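## Task

Plate R33 protrudes from slot 3 of plate hotel H1 (slots are numbered from 1 at the bottom). Slide it fully in until it rests against the rear stop, so that it stays there on its own with no support from the robot. Then release it and withdraw the gripper.

## Robot and tools

Robot: one arm (yam_ultra) with six revolute joints (waist, shoulder, elbow, wrist pitch, wrist yaw, wrist roll) and a parallel two-finger gripper. A wrist camera rides on the gripper. Camera images come from cam_high, cam_low and cam_wrist, each 896x504 pixels.

Frames. Reported poses use the scene frame: origin on the tabletop directly under the arm base, +z up, +y to the left when facing along +x. end_effector_position is in metres and end_effector_quat_wxyz is the orientation. That point sits between the finger pads, roughly 1 cm short of the fingertips. The fingers extend along the gripper's own +z axis and close along its y axis. The base may be slightly tilted, and at long reach the printed position can be off from the real one.

execute_actions(actions, pictures). actions is a list holding zero or one item. An empty list sends nothing and just reports the current state. An item with "rows" and optional "steps" (1 to 15, default 15) is a motion; each step lasts 1/30 s. rows holds 1 to 15 rows; one row is used per step, and the final row is reused if steps exceed the row count. An item with only "steps" (up to 300) is a wait, counted from the previous result, so thinking time eats into it. pictures (true/false) decides whether images come back.

A row is seven numbers, each from -1 to 1: dx, dy, dz, rx, ry, rz, opening. The first six are an offset, not a pose, expressed in the gripper's own axes and measured from the gripper pose printed in the most recent result that showed it (before any such result, or for later calls in the same reply, from where the arm stands when the action begins). Every row refers to that same reference, not to the row before it. Scale: 1.0 equals 0.6 m for dx, dy, dz, or 180 degrees for the rotation vector rx, ry, rz. opening is absolute: +1 is fully open (0.094 m), -1 is closed. Because offsets start from a measured pose, repeating a small offset into something rigid does not press harder, but into something that yields it keeps going.

move(target, speed). target is one such seven-number row, an offset in gripper axes from the last reported pose, with an absolute opening that is sent at the start. The gripper follows a straight path toward it lasting 0.5 to 10 s (longer paths stop short after 10 s), rotating the shorter way. speed is in m/s, 0.002 to 0.5, default 0.25; turning is capped at twice that value in rad/s. The path ignores obstacles, and the real gripper can lag, wander or exceed the speed, especially near a straight arm. Faster contact and aiming farther beyond the contact both mean harder impact. The result adds a "move:" line: done (settled near target) or off_target, moving, held, fault, plus the distance to target and the limits that acted. limits=paced means the sent pose was clipped; limits=held means some steps were blocked, after which the arm may jump faster than requested.

wait(seconds): 0 to 10 s, sends nothing new. zoom_image(camera, region): enlarged view of one camera's latest image; region is [x0, y0, x1, y1] in pixels from the top-left, at most 504x504. read_manual(section): returns only licence texts ("licences"). finished_scene(scene): closes the current scene (give its number), is irreversible, reports success and starts the next task. Call it only once the plate rests at the back stop unaided and the gripper has let go and backed away.

Controller behaviour. Each step, the commanded pose is limited to within 70 mm and 16 degrees of the measured pose; damped inverse kinematics then favours position over orientation. Far targets need several actions; after the last step the arm only continues to that clipped pose, so read the result and command the remainder. Motions tend to finish a centimetre or more too low, and all-zero rows pull the arm back to the reference and can let it sag further. To hold height, aim back up to the desired pose in the first call of a reply and use zeros in later calls of that reply. A "pose unreachable" line or HELD marks steps that the clearance check altered or blocked (a mount under the base counts as arm). "Hand target" shows where the controller is currently driving.

Result lines: Joint positions and Joint velocities list the six joints (rad, rad/s) then the pad gap (m, m/s). Joint ranges: waist -2.618 to 3.054, shoulder 0.000 to 3.142, elbow 0.000 to 3.142, wrist pitch -1.571 to 1.571, wrist yaw -1.571 to 1.571, wrist roll -2.094 to 2.094. grip_measured is the finger opening on the command scale (may be off by about 1 mm consistently). To grasp, command roughly 0.03 below grip_measured; the pads push about 50 to 62 N each.

Cautions. Push plates gently and slowly; avoid slamming, hard strikes and excessive force. Never knock or push anything off the table. Loose parts can be nudged by outside disturbances. Holding loads heats motors: MOTOR HOT appears from 75 °C, at 90 °C the arm halts for 10 s, and at 100 °C it goes limp and falls; these show as OVER-TEMPERATURE FAULT. Thinking time passes in the simulation, so keep replies short and motions smooth.

Each tool is called after "Emit:" as a command line: name --argument value for each argument, lists and objects as JSON in quotes; but a table of rows of numbers goes row by row, as --pt "numbers of a row", without its own name.

## Session

Emit:
execute_actions --actions '[]'

Scene clock: 0.00 s of 7200.00 s.
end_effector_position=(+0.1575, +0.0813, +0.1414) grip_measured=+1.000 end_effector_quat_wxyz=(+0.585, +0.787, +0.014, +0.196)
Joint positions: [ 0.939  1.374  0.677 -1.121  0.569 -1.949  0.094]
Joint velocities: [-0.017 -0.012 -0.007 -0.037  0.022 -0.022  0.   ]
Hand target: +0.158, +0.080, +0.144; +0.590, +0.784, +0.017, +0.194

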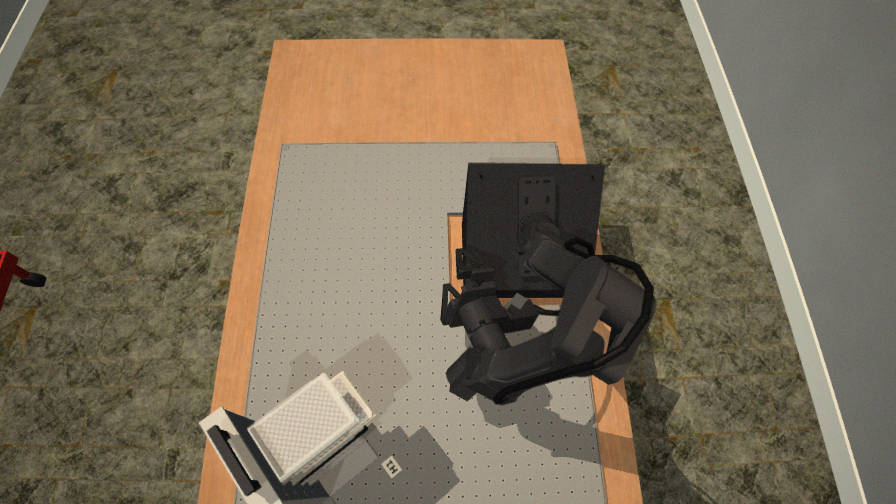

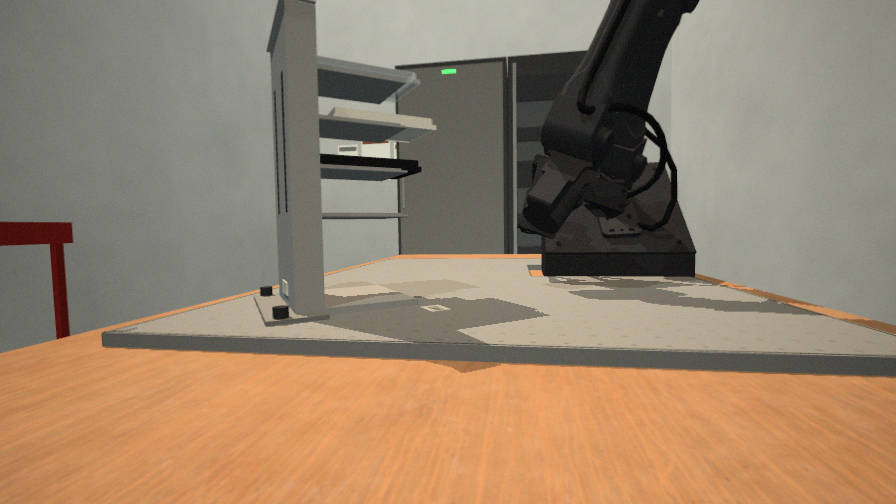

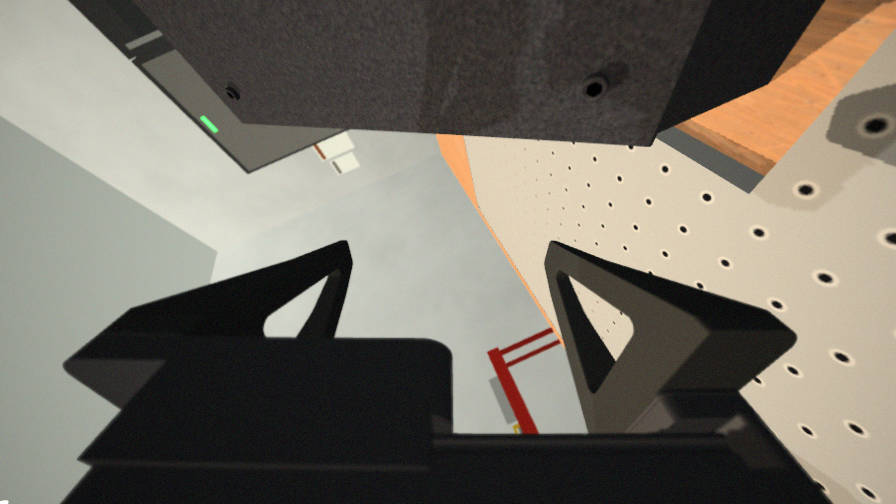

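Emit:
move --target '[0.154,0.045,-0.19,-0.441,0.49,-0.473,-1]' --speed 0.4

Scene clock: 8.27 s of 7200.00 s.
end_effector_position=(+0.1745, +0.1294, +0.1672) grip_measured=-0.997 end_effector_quat_wxyz=(+0.756, +0.494, +0.355, +0.242)
Joint positions: [ 1.336  1.847  0.715 -1.536  1.067 -1.667  0.   ]
Joint velocities: [-0.002  0.007 -0.017  0.007 -0.007  0.037  0.   ]
Hand target: +0.175, +0.129, +0.167; +0.755, +0.496, +0.353, +0.242
Off the commanded pose: 0.092 m, 90 deg; position and orientation clipped at the last step of the last action.
After step 90, 1.70 s passed at rest.
move: held; limits=paced,held; held on 63 of 107 steps, including the last
pose unreachable: on one or more control steps of this call an arm could not follow its commanded pose, so it was not sent that pose on those steps. On the call's last step it was still not sent that pose. It may still have moved: this result reports where it is.
cause: the commanded pose would bring two parts of the arm too close to each other (its upper arm (the part past joint 2) and its wrist camera, with joints 3 (elbow) to 6 (wrist roll) between them).

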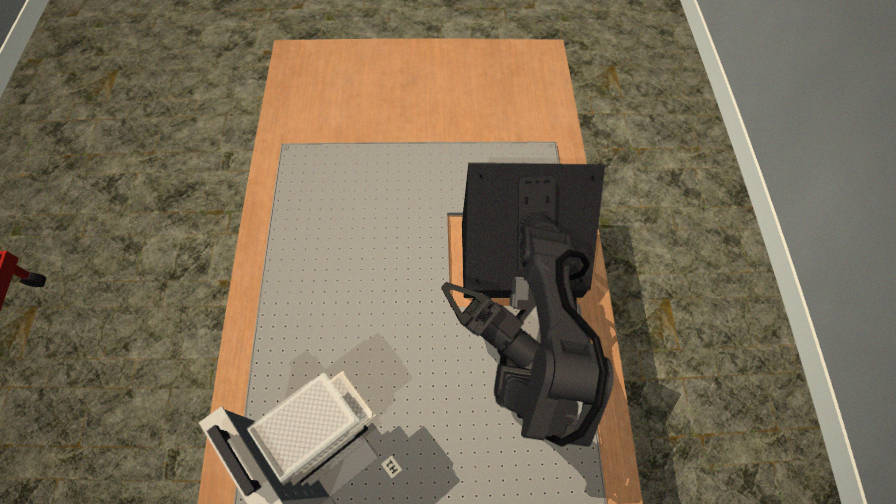

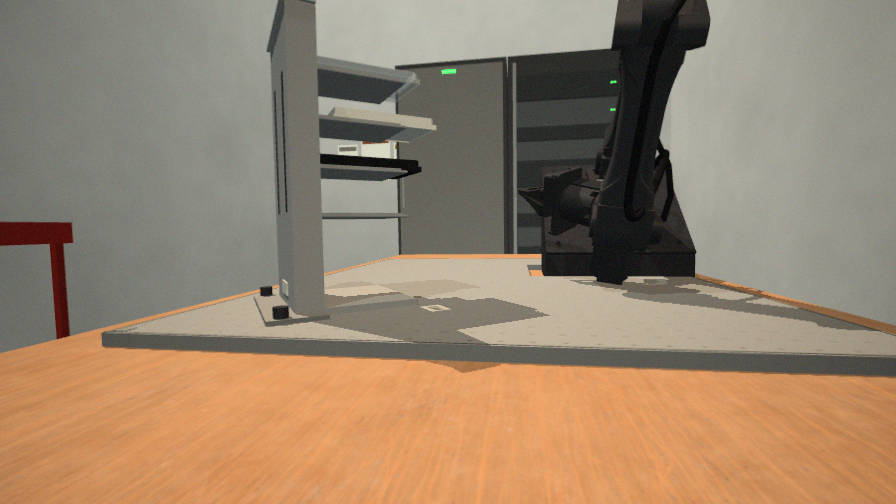

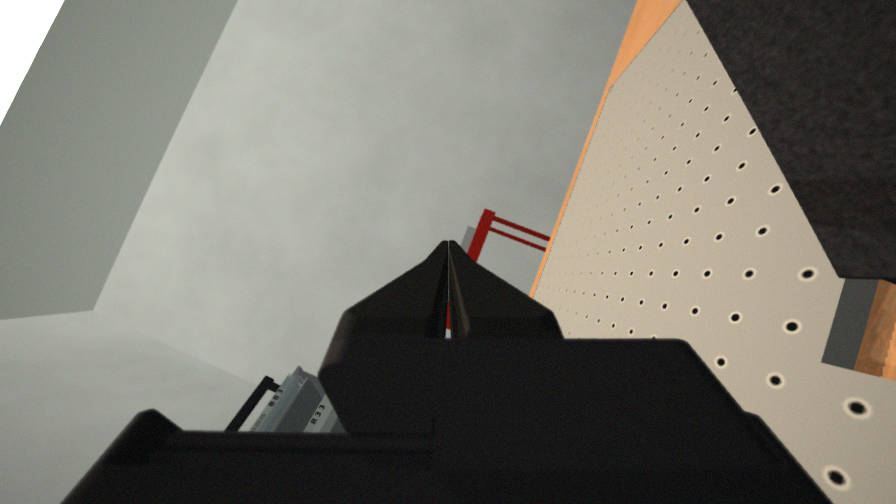

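Emit:
move --target '[0.149,0.204,-0.02,-0.248,0.461,-0.371,-1]' --speed 0.4

Scene clock: 14.27 s of 7200.00 s.
end_effector_position=(+0.2160, +0.2411, +0.2447) grip_measured=-0.997 end_effector_quat_wxyz=(+0.652, +0.446, +0.457, +0.409)
Joint positions: [ 1.25   1.305  0.777 -1.563  1.562 -2.083  0.   ]
Joint velocities: [ 0.017  0.007  0.022  0.007 -0.037 -0.037  0.   ]
Hand target: +0.218, +0.245, +0.250; +0.658, +0.438, +0.457, +0.409
Off the commanded pose: 0.010 m, 104 deg; orientation clipped at the last step of the last action.
joint sent to its limit — the command would take joint 4 (wrist pitch) past its lower limit, joint 5 (wrist yaw) past its upper limit and joint 6 (wrist roll) past its lower limit, so those joints were sent only as far as their limits.
move: off_target; limits=paced,held; held on 70 of 112 steps
pose unreachable: on one or more control steps of this call an arm could not follow its commanded pose, so it was not sent that pose on those steps. It may still have moved: this result reports where it is.
cause: the commanded pose would bring two parts of the arm too close to each other (its upper arm (the part past joint 2) and its wrist camera, with joints 3 (elbow) to 6 (wrist roll) between them).

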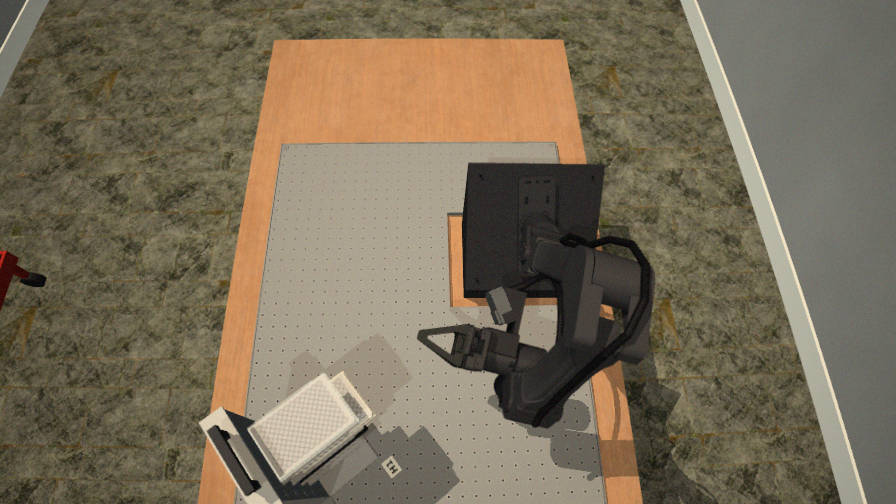

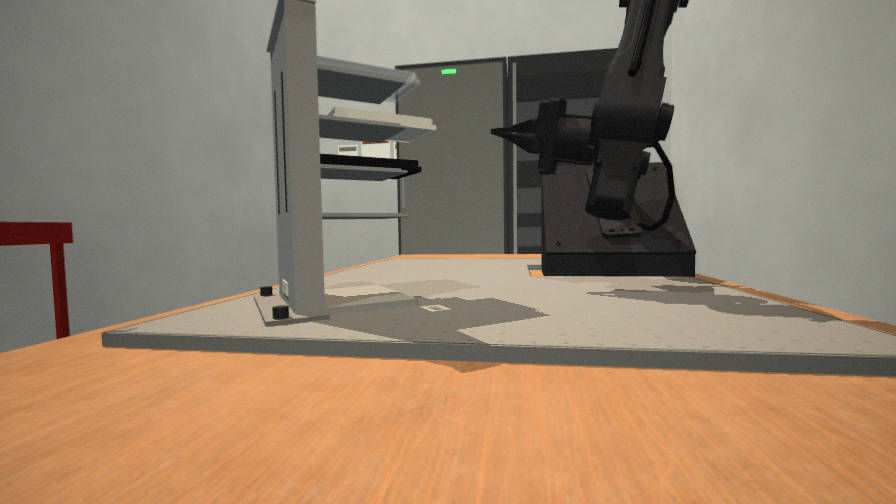

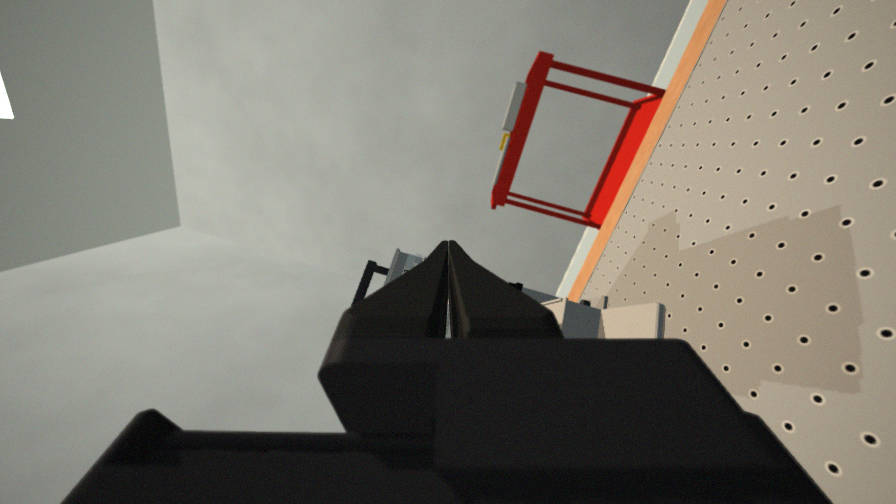

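Emit:
move --target '[0.067,-0.017,0.04,-0.058,0.24,0.046,-1]' --speed 0.3

Scene clock: 17.53 s of 7200.00 s.
end_effector_position=(+0.2457, +0.2683, +0.2272) grip_measured=-0.997 end_effector_quat_wxyz=(+0.644, +0.480, +0.381, +0.459)
Joint positions: [ 1.153  1.475  0.965 -1.41   1.565 -2.084  0.   ]
Joint velocities: [ 0.012 -0.002  0.017  0.007 -0.007  0.007  0.001]
Hand target: +0.249, +0.271, +0.231; +0.647, +0.475, +0.375, +0.463
Off the commanded pose: 0.006 m, 48 deg; orientation clipped at the last step of the last action.
joint sent to its limit — the command would take joint 5 (wrist yaw) past its upper limit, so that joint was sent only as far as its limit.
move: off_target; limits=paced

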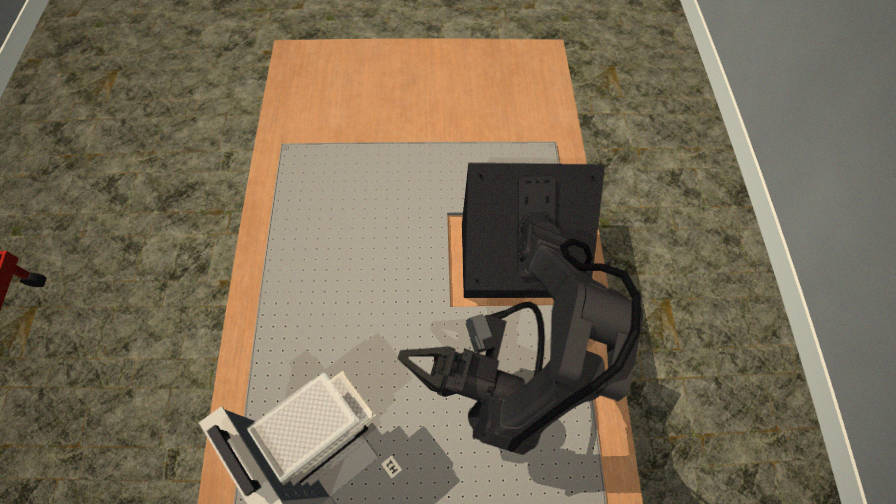

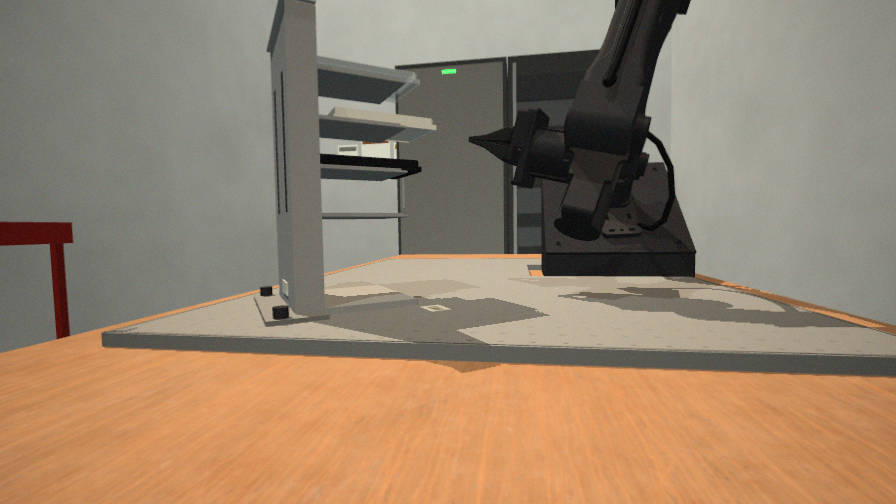

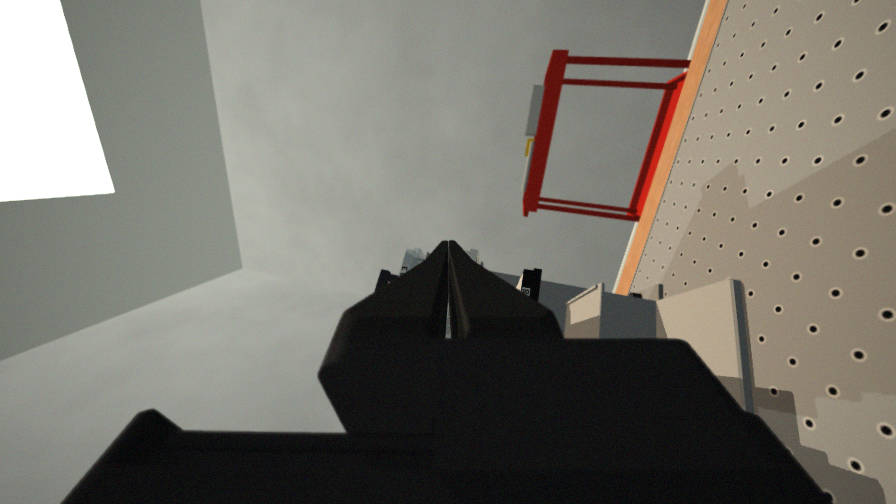

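Emit:
move --target '[0.087,0,0.027,0,0.11,0.03,-1]' --speed 0.2

Scene clock: 20.47 s of 7200.00 s.
end_effector_position=(+0.2711, +0.3119, +0.2246) grip_measured=-0.997 end_effector_quat_wxyz=(+0.624, +0.502, +0.330, +0.500)
Joint positions: [ 1.108  1.594  1.21  -1.397  1.565 -2.086  0.   ]
Joint velocities: [ 0.007 -0.002  0.012  0.037 -0.081 -0.051  0.   ]
Hand target: +0.275, +0.314, +0.229; +0.634, +0.492, +0.330, +0.496
Off the commanded pose: 0.007 m, 22 deg; orientation clipped at the last step of the last action.
joint sent to its limit — the command would take joint 5 (wrist yaw) past its upper limit and joint 6 (wrist roll) past its lower limit, so those joints were sent only as far as their limits.
move: off_target; limits=paced

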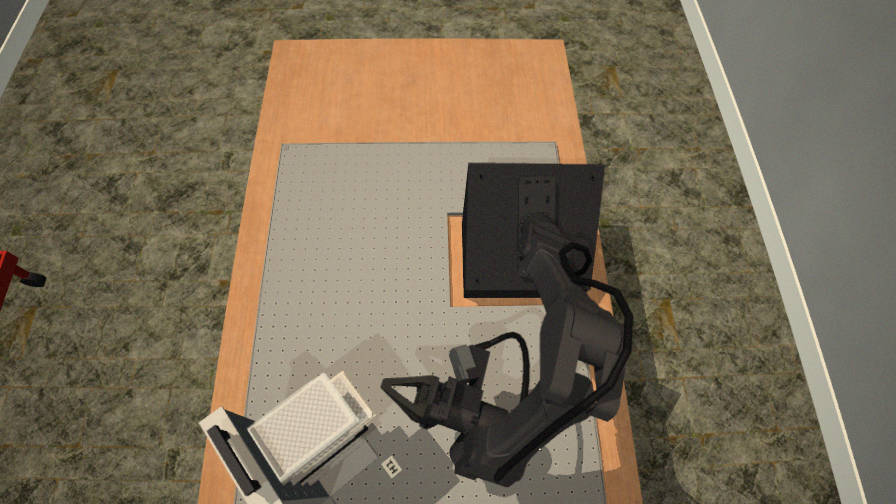

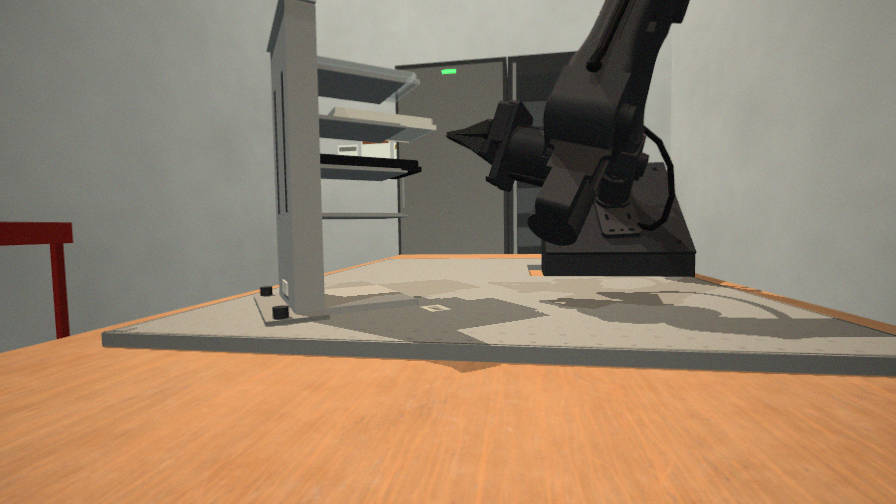

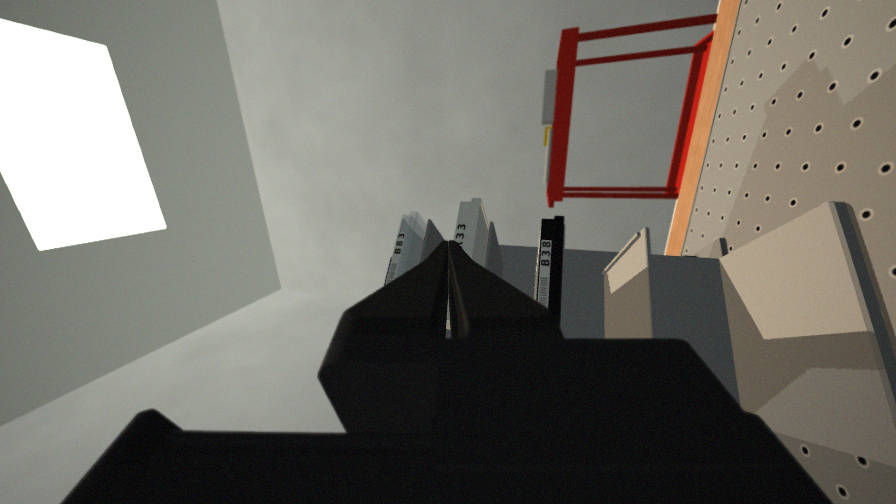

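Emit:
move --target '[0.062,-0.02,0.028,0,0,0,-1]' --speed 0.05

Scene clock: 22.50 s of 7200.00 s.
end_effector_position=(+0.2956, +0.3416, +0.2156) grip_measured=-0.997 end_effector_quat_wxyz=(+0.628, +0.504, +0.308, +0.506)
Joint positions: [ 1.071  1.738  1.432 -1.447  1.563 -2.087  0.   ]
Joint velocities: [-0.007  0.002  0.022 -0.051  0.007 -0.007 -0.   ]
Hand target: +0.300, +0.343, +0.222; +0.640, +0.494, +0.309, +0.501
Off the commanded pose: 0.007 m, 3 deg.
joint sent to its limit — the command would take joint 6 (wrist roll) past its lower limit, so that joint was sent only as far as its limit.
move: off_target

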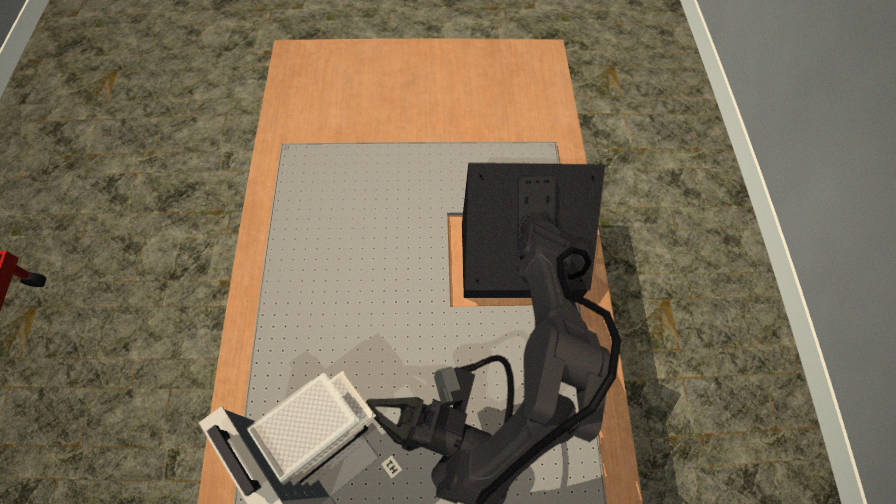

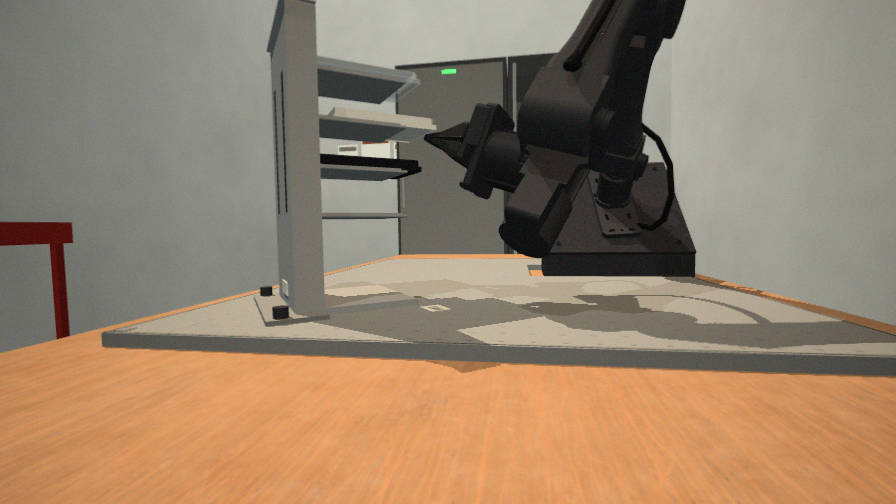

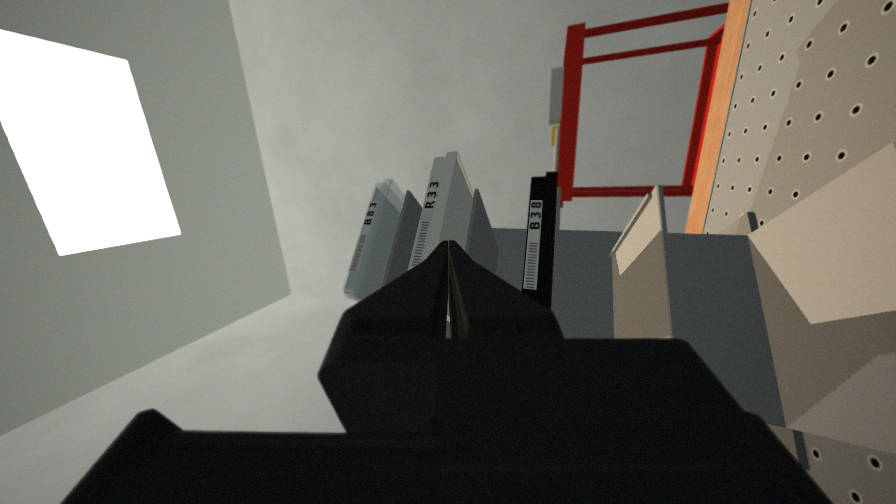

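Emit:
move --target '[-0.045,0.03,0.025,0,0,0,-1]' --speed 0.05

Scene clock: 24.53 s of 7200.00 s.
end_effector_position=(+0.2934, +0.3143, +0.2245) grip_measured=-0.997 end_effector_quat_wxyz=(+0.635, +0.504, +0.291, +0.507)
Joint positions: [ 1.037  1.674  1.309 -1.382  1.56  -2.083  0.   ]
Joint velocities: [ 0.007 -0.002 -0.012  0.022 -0.007 -0.037 -0.001]
Hand target: +0.294, +0.310, +0.233; +0.643, +0.498, +0.289, +0.506
Off the commanded pose: 0.010 m, 2 deg.
joint sent to its limit — the command would take joint 6 (wrist roll) past its lower limit, so that joint was sent only as far as its limit.
move: done

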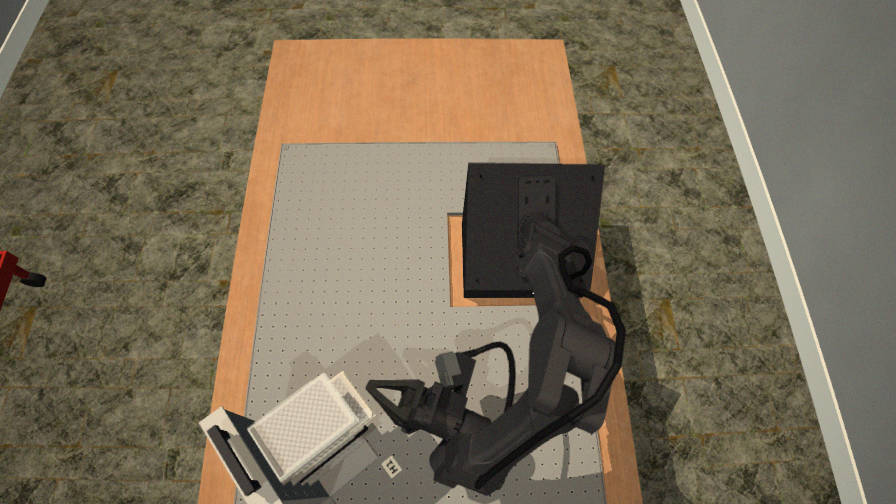

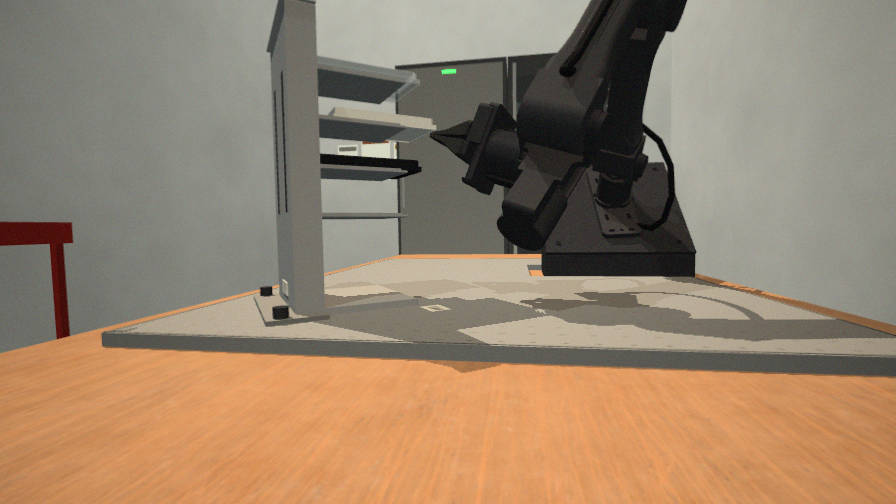

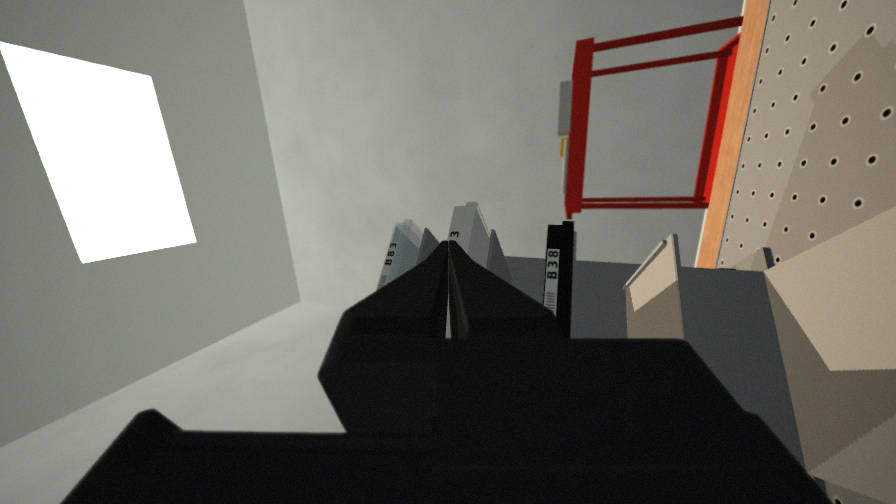

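Emit:
move --target '[0,0.028,0.008,0,0,0,-1]' --speed 0.05

Emit:
move --target '[0.06,0.0,0.05,0,0,0,-1]' --speed 0.03

Scene clock: 26.83 s of 7200.00 s.
end_effector_position=(+0.2912, +0.3164, +0.2327) grip_measured=-0.997 end_effector_quat_wxyz=(+0.628, +0.510, +0.283, +0.515)
Joint positions: [ 1.037  1.644  1.309 -1.38   1.556 -2.086  0.   ]
Joint velocities: [ 0.007  0.007 -0.007  0.007  0.037 -0.022 -0.   ]
Hand target: +0.292, +0.312, +0.241; +0.640, +0.502, +0.285, +0.507
Off the commanded pose: 0.010 m, 2 deg.
joint sent to its limit — the command would take joint 6 (wrist roll) past its lower limit, so that joint was sent only as far as its limit.
move: done

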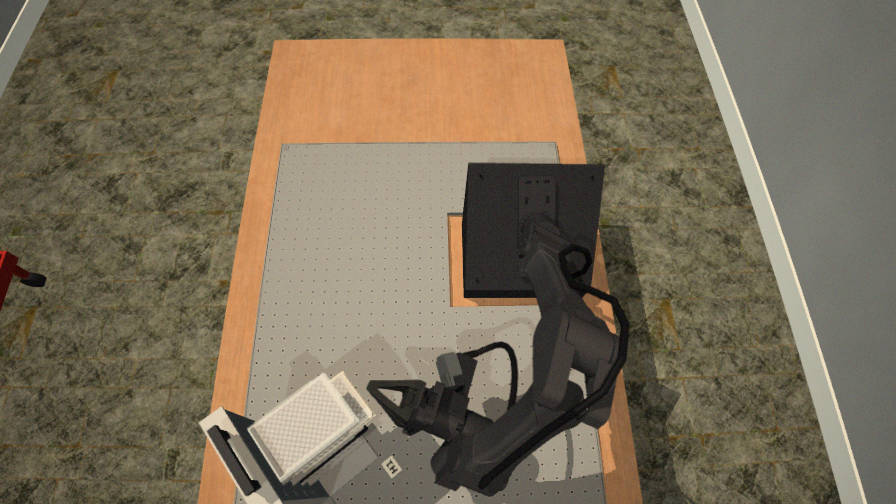

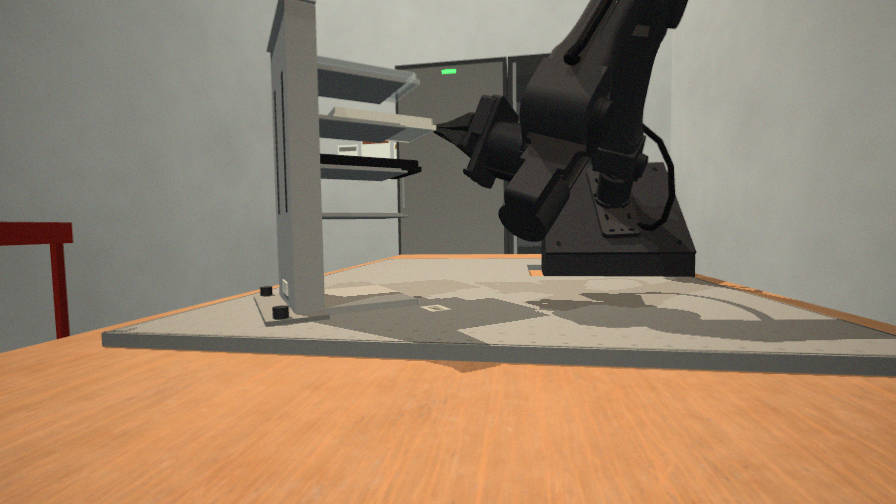

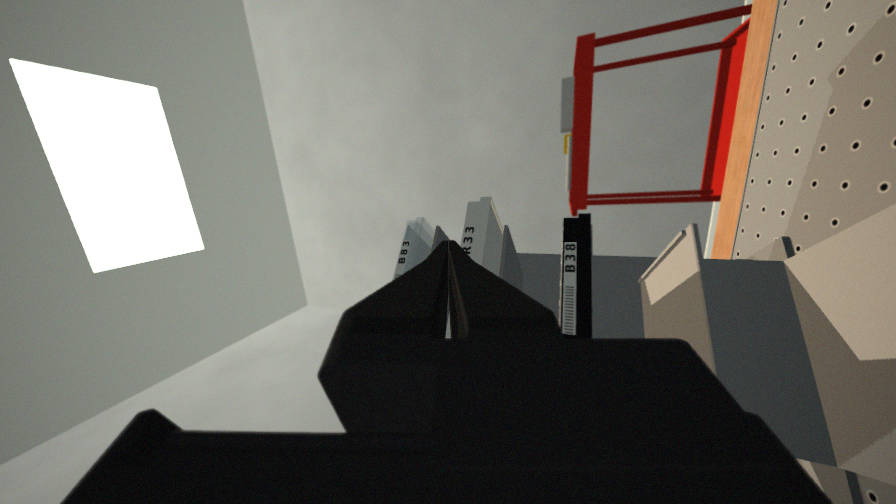

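Scene clock: 28.70 s of 7200.00 s.
end_effector_position=(+0.3202, +0.3352, +0.2399) grip_measured=-0.997 end_effector_quat_wxyz=(+0.648, +0.511, +0.253, +0.505)
Joint positions: [ 0.966  1.773  1.545 -1.491  1.536 -2.087  0.   ]
Joint velocities: [ 0.017 -0.007 -0.002 -0.095 -0.051 -0.022 -0.   ]
Hand target: +0.328, +0.339, +0.249; +0.654, +0.496, +0.247, +0.515
Off the commanded pose: 0.013 m, 4 deg.
joint sent to its limit — the command would take joint 6 (wrist roll) past its lower limit, so that joint was sent only as far as its limit.
move: off_target

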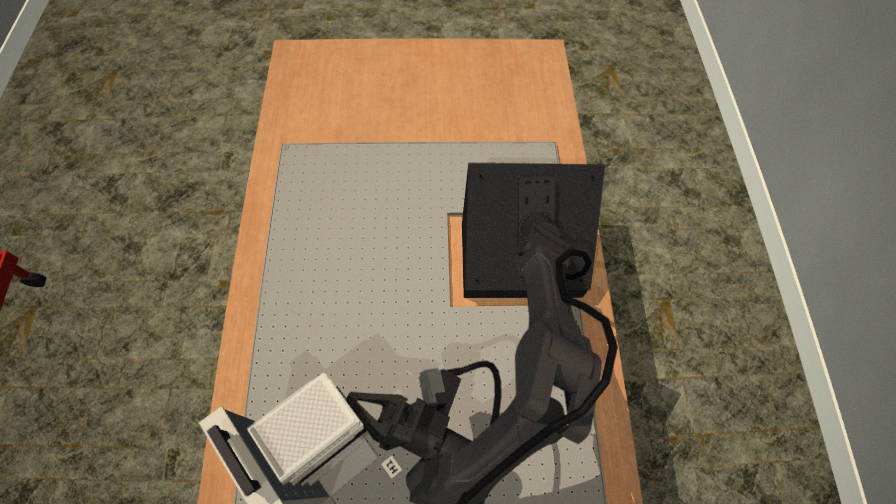

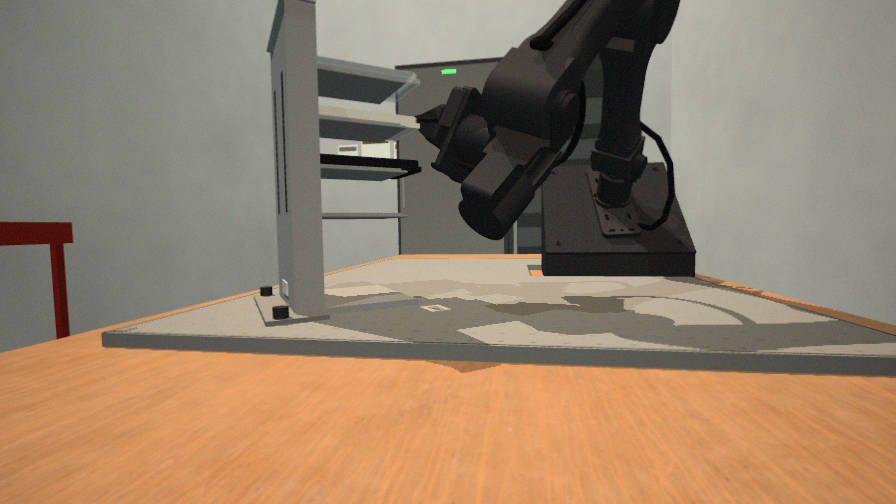

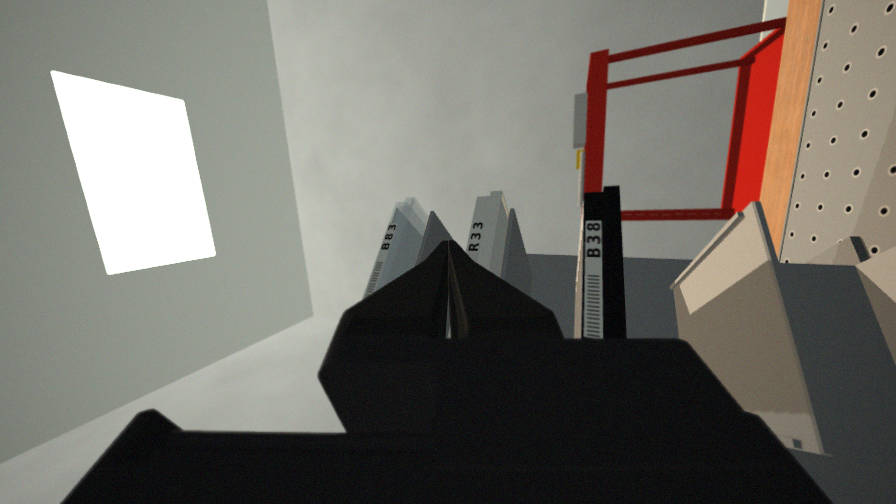

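Emit:
move --target '[0.03,-0.005,0.027,0,0,0,-1]' --speed 0.02

Emit:
zoom_image --camera "cam_low" --region '[260,30,520,200]'

Scene clock: 31.00 s of 7200.00 s.
end_effector_position=(+0.3202, +0.3338, +0.2374) grip_measured=-0.998 end_effector_quat_wxyz=(+0.656, +0.538, +0.246, +0.469)
Joint positions: [ 0.964  1.799  1.624 -1.576  1.449 -2.087  0.   ]
Joint velocities: [-0.012 -0.017 -0.002  0.007 -0.007  0.037 -0.001]
Hand target: +0.337, +0.343, +0.247; +0.660, +0.504, +0.237, +0.504
Off the commanded pose: 0.026 m, 5 deg.
joint sent to its limit — the command would take joint 6 (wrist roll) past its lower limit, so that joint was sent only as far as its limit.
move: off_target

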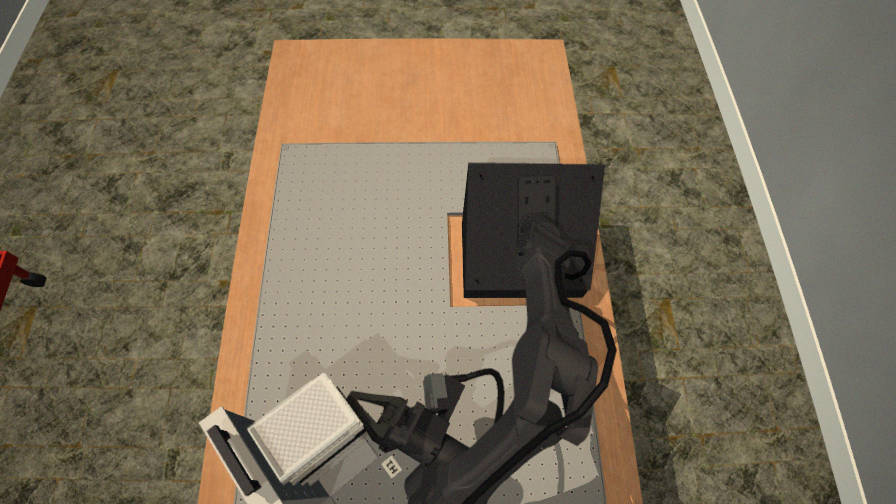

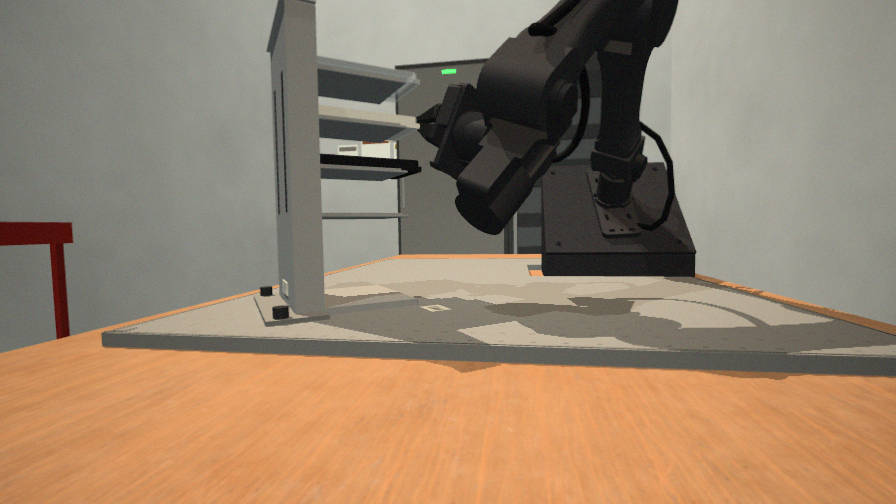

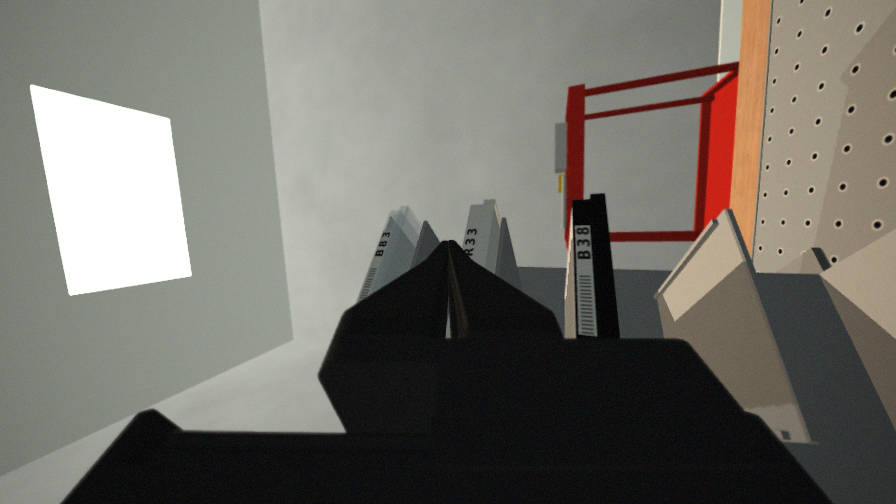

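Region (260, 30, 520, 200) of cam_low's 896x504 image, scaled by 1.938, with more detail than that image has; it fills the top 330 rows of this view, and the rest is white.

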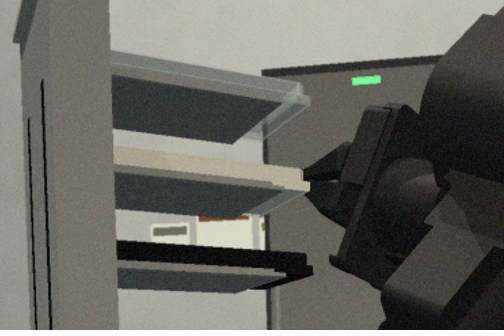

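Emit:
move --target '[-0.08,0.02,-0.16,0,0,0,-1]' --speed 0.2

Emit:
zoom_image --camera "cam_low" --region '[260,30,520,200]'

Scene clock: 32.50 s of 7200.00 s.
end_effector_position=(+0.2178, +0.3404, +0.2075) grip_measured=-0.998 end_effector_quat_wxyz=(+0.537, +0.601, +0.362, +0.468)
Joint positions: [ 1.338  1.515  1.3   -1.566  1.368 -1.98   0.   ]
Joint velocities: [-0.002  0.002  0.017 -0.007 -0.037  0.007  0.   ]
Hand target: +0.216, +0.337, +0.211; +0.539, +0.600, +0.365, +0.465
Off the commanded pose: 0.005 m, 20 deg; orientation clipped at the last step of the last action.
joint sent to its limit — the command would take joint 4 (wrist pitch) past its lower limit, so that joint was sent only as far as its limit.
move: off_target; limits=paced

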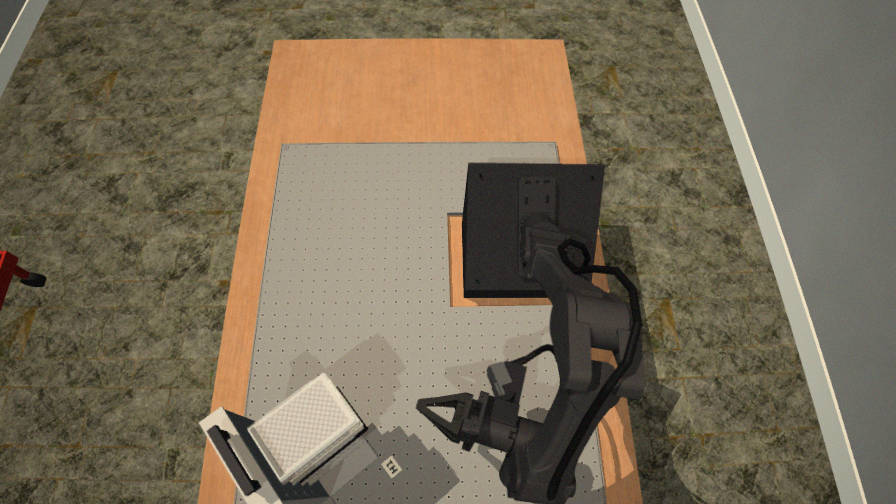

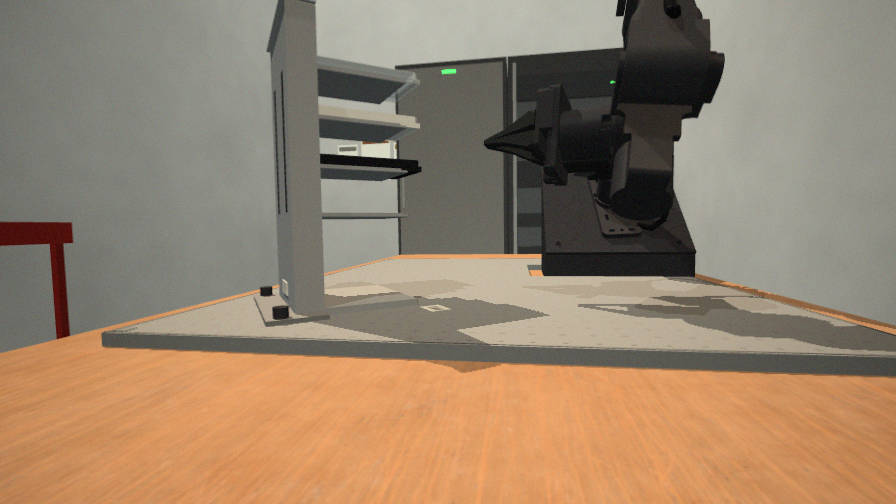

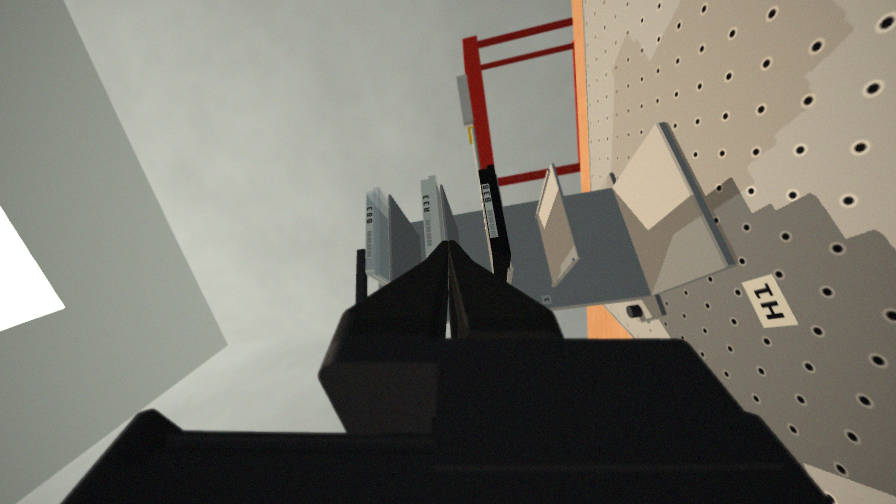

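Region (260, 30, 520, 200) of cam_low's 896x504 image, scaled by 1.938, with more detail than that image has; it fills the top 330 rows of this view, and the rest is white.

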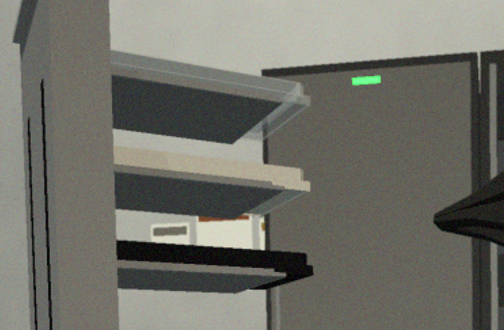

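Emit:
finished_scene --scene 1

The scene is finished: the task was done.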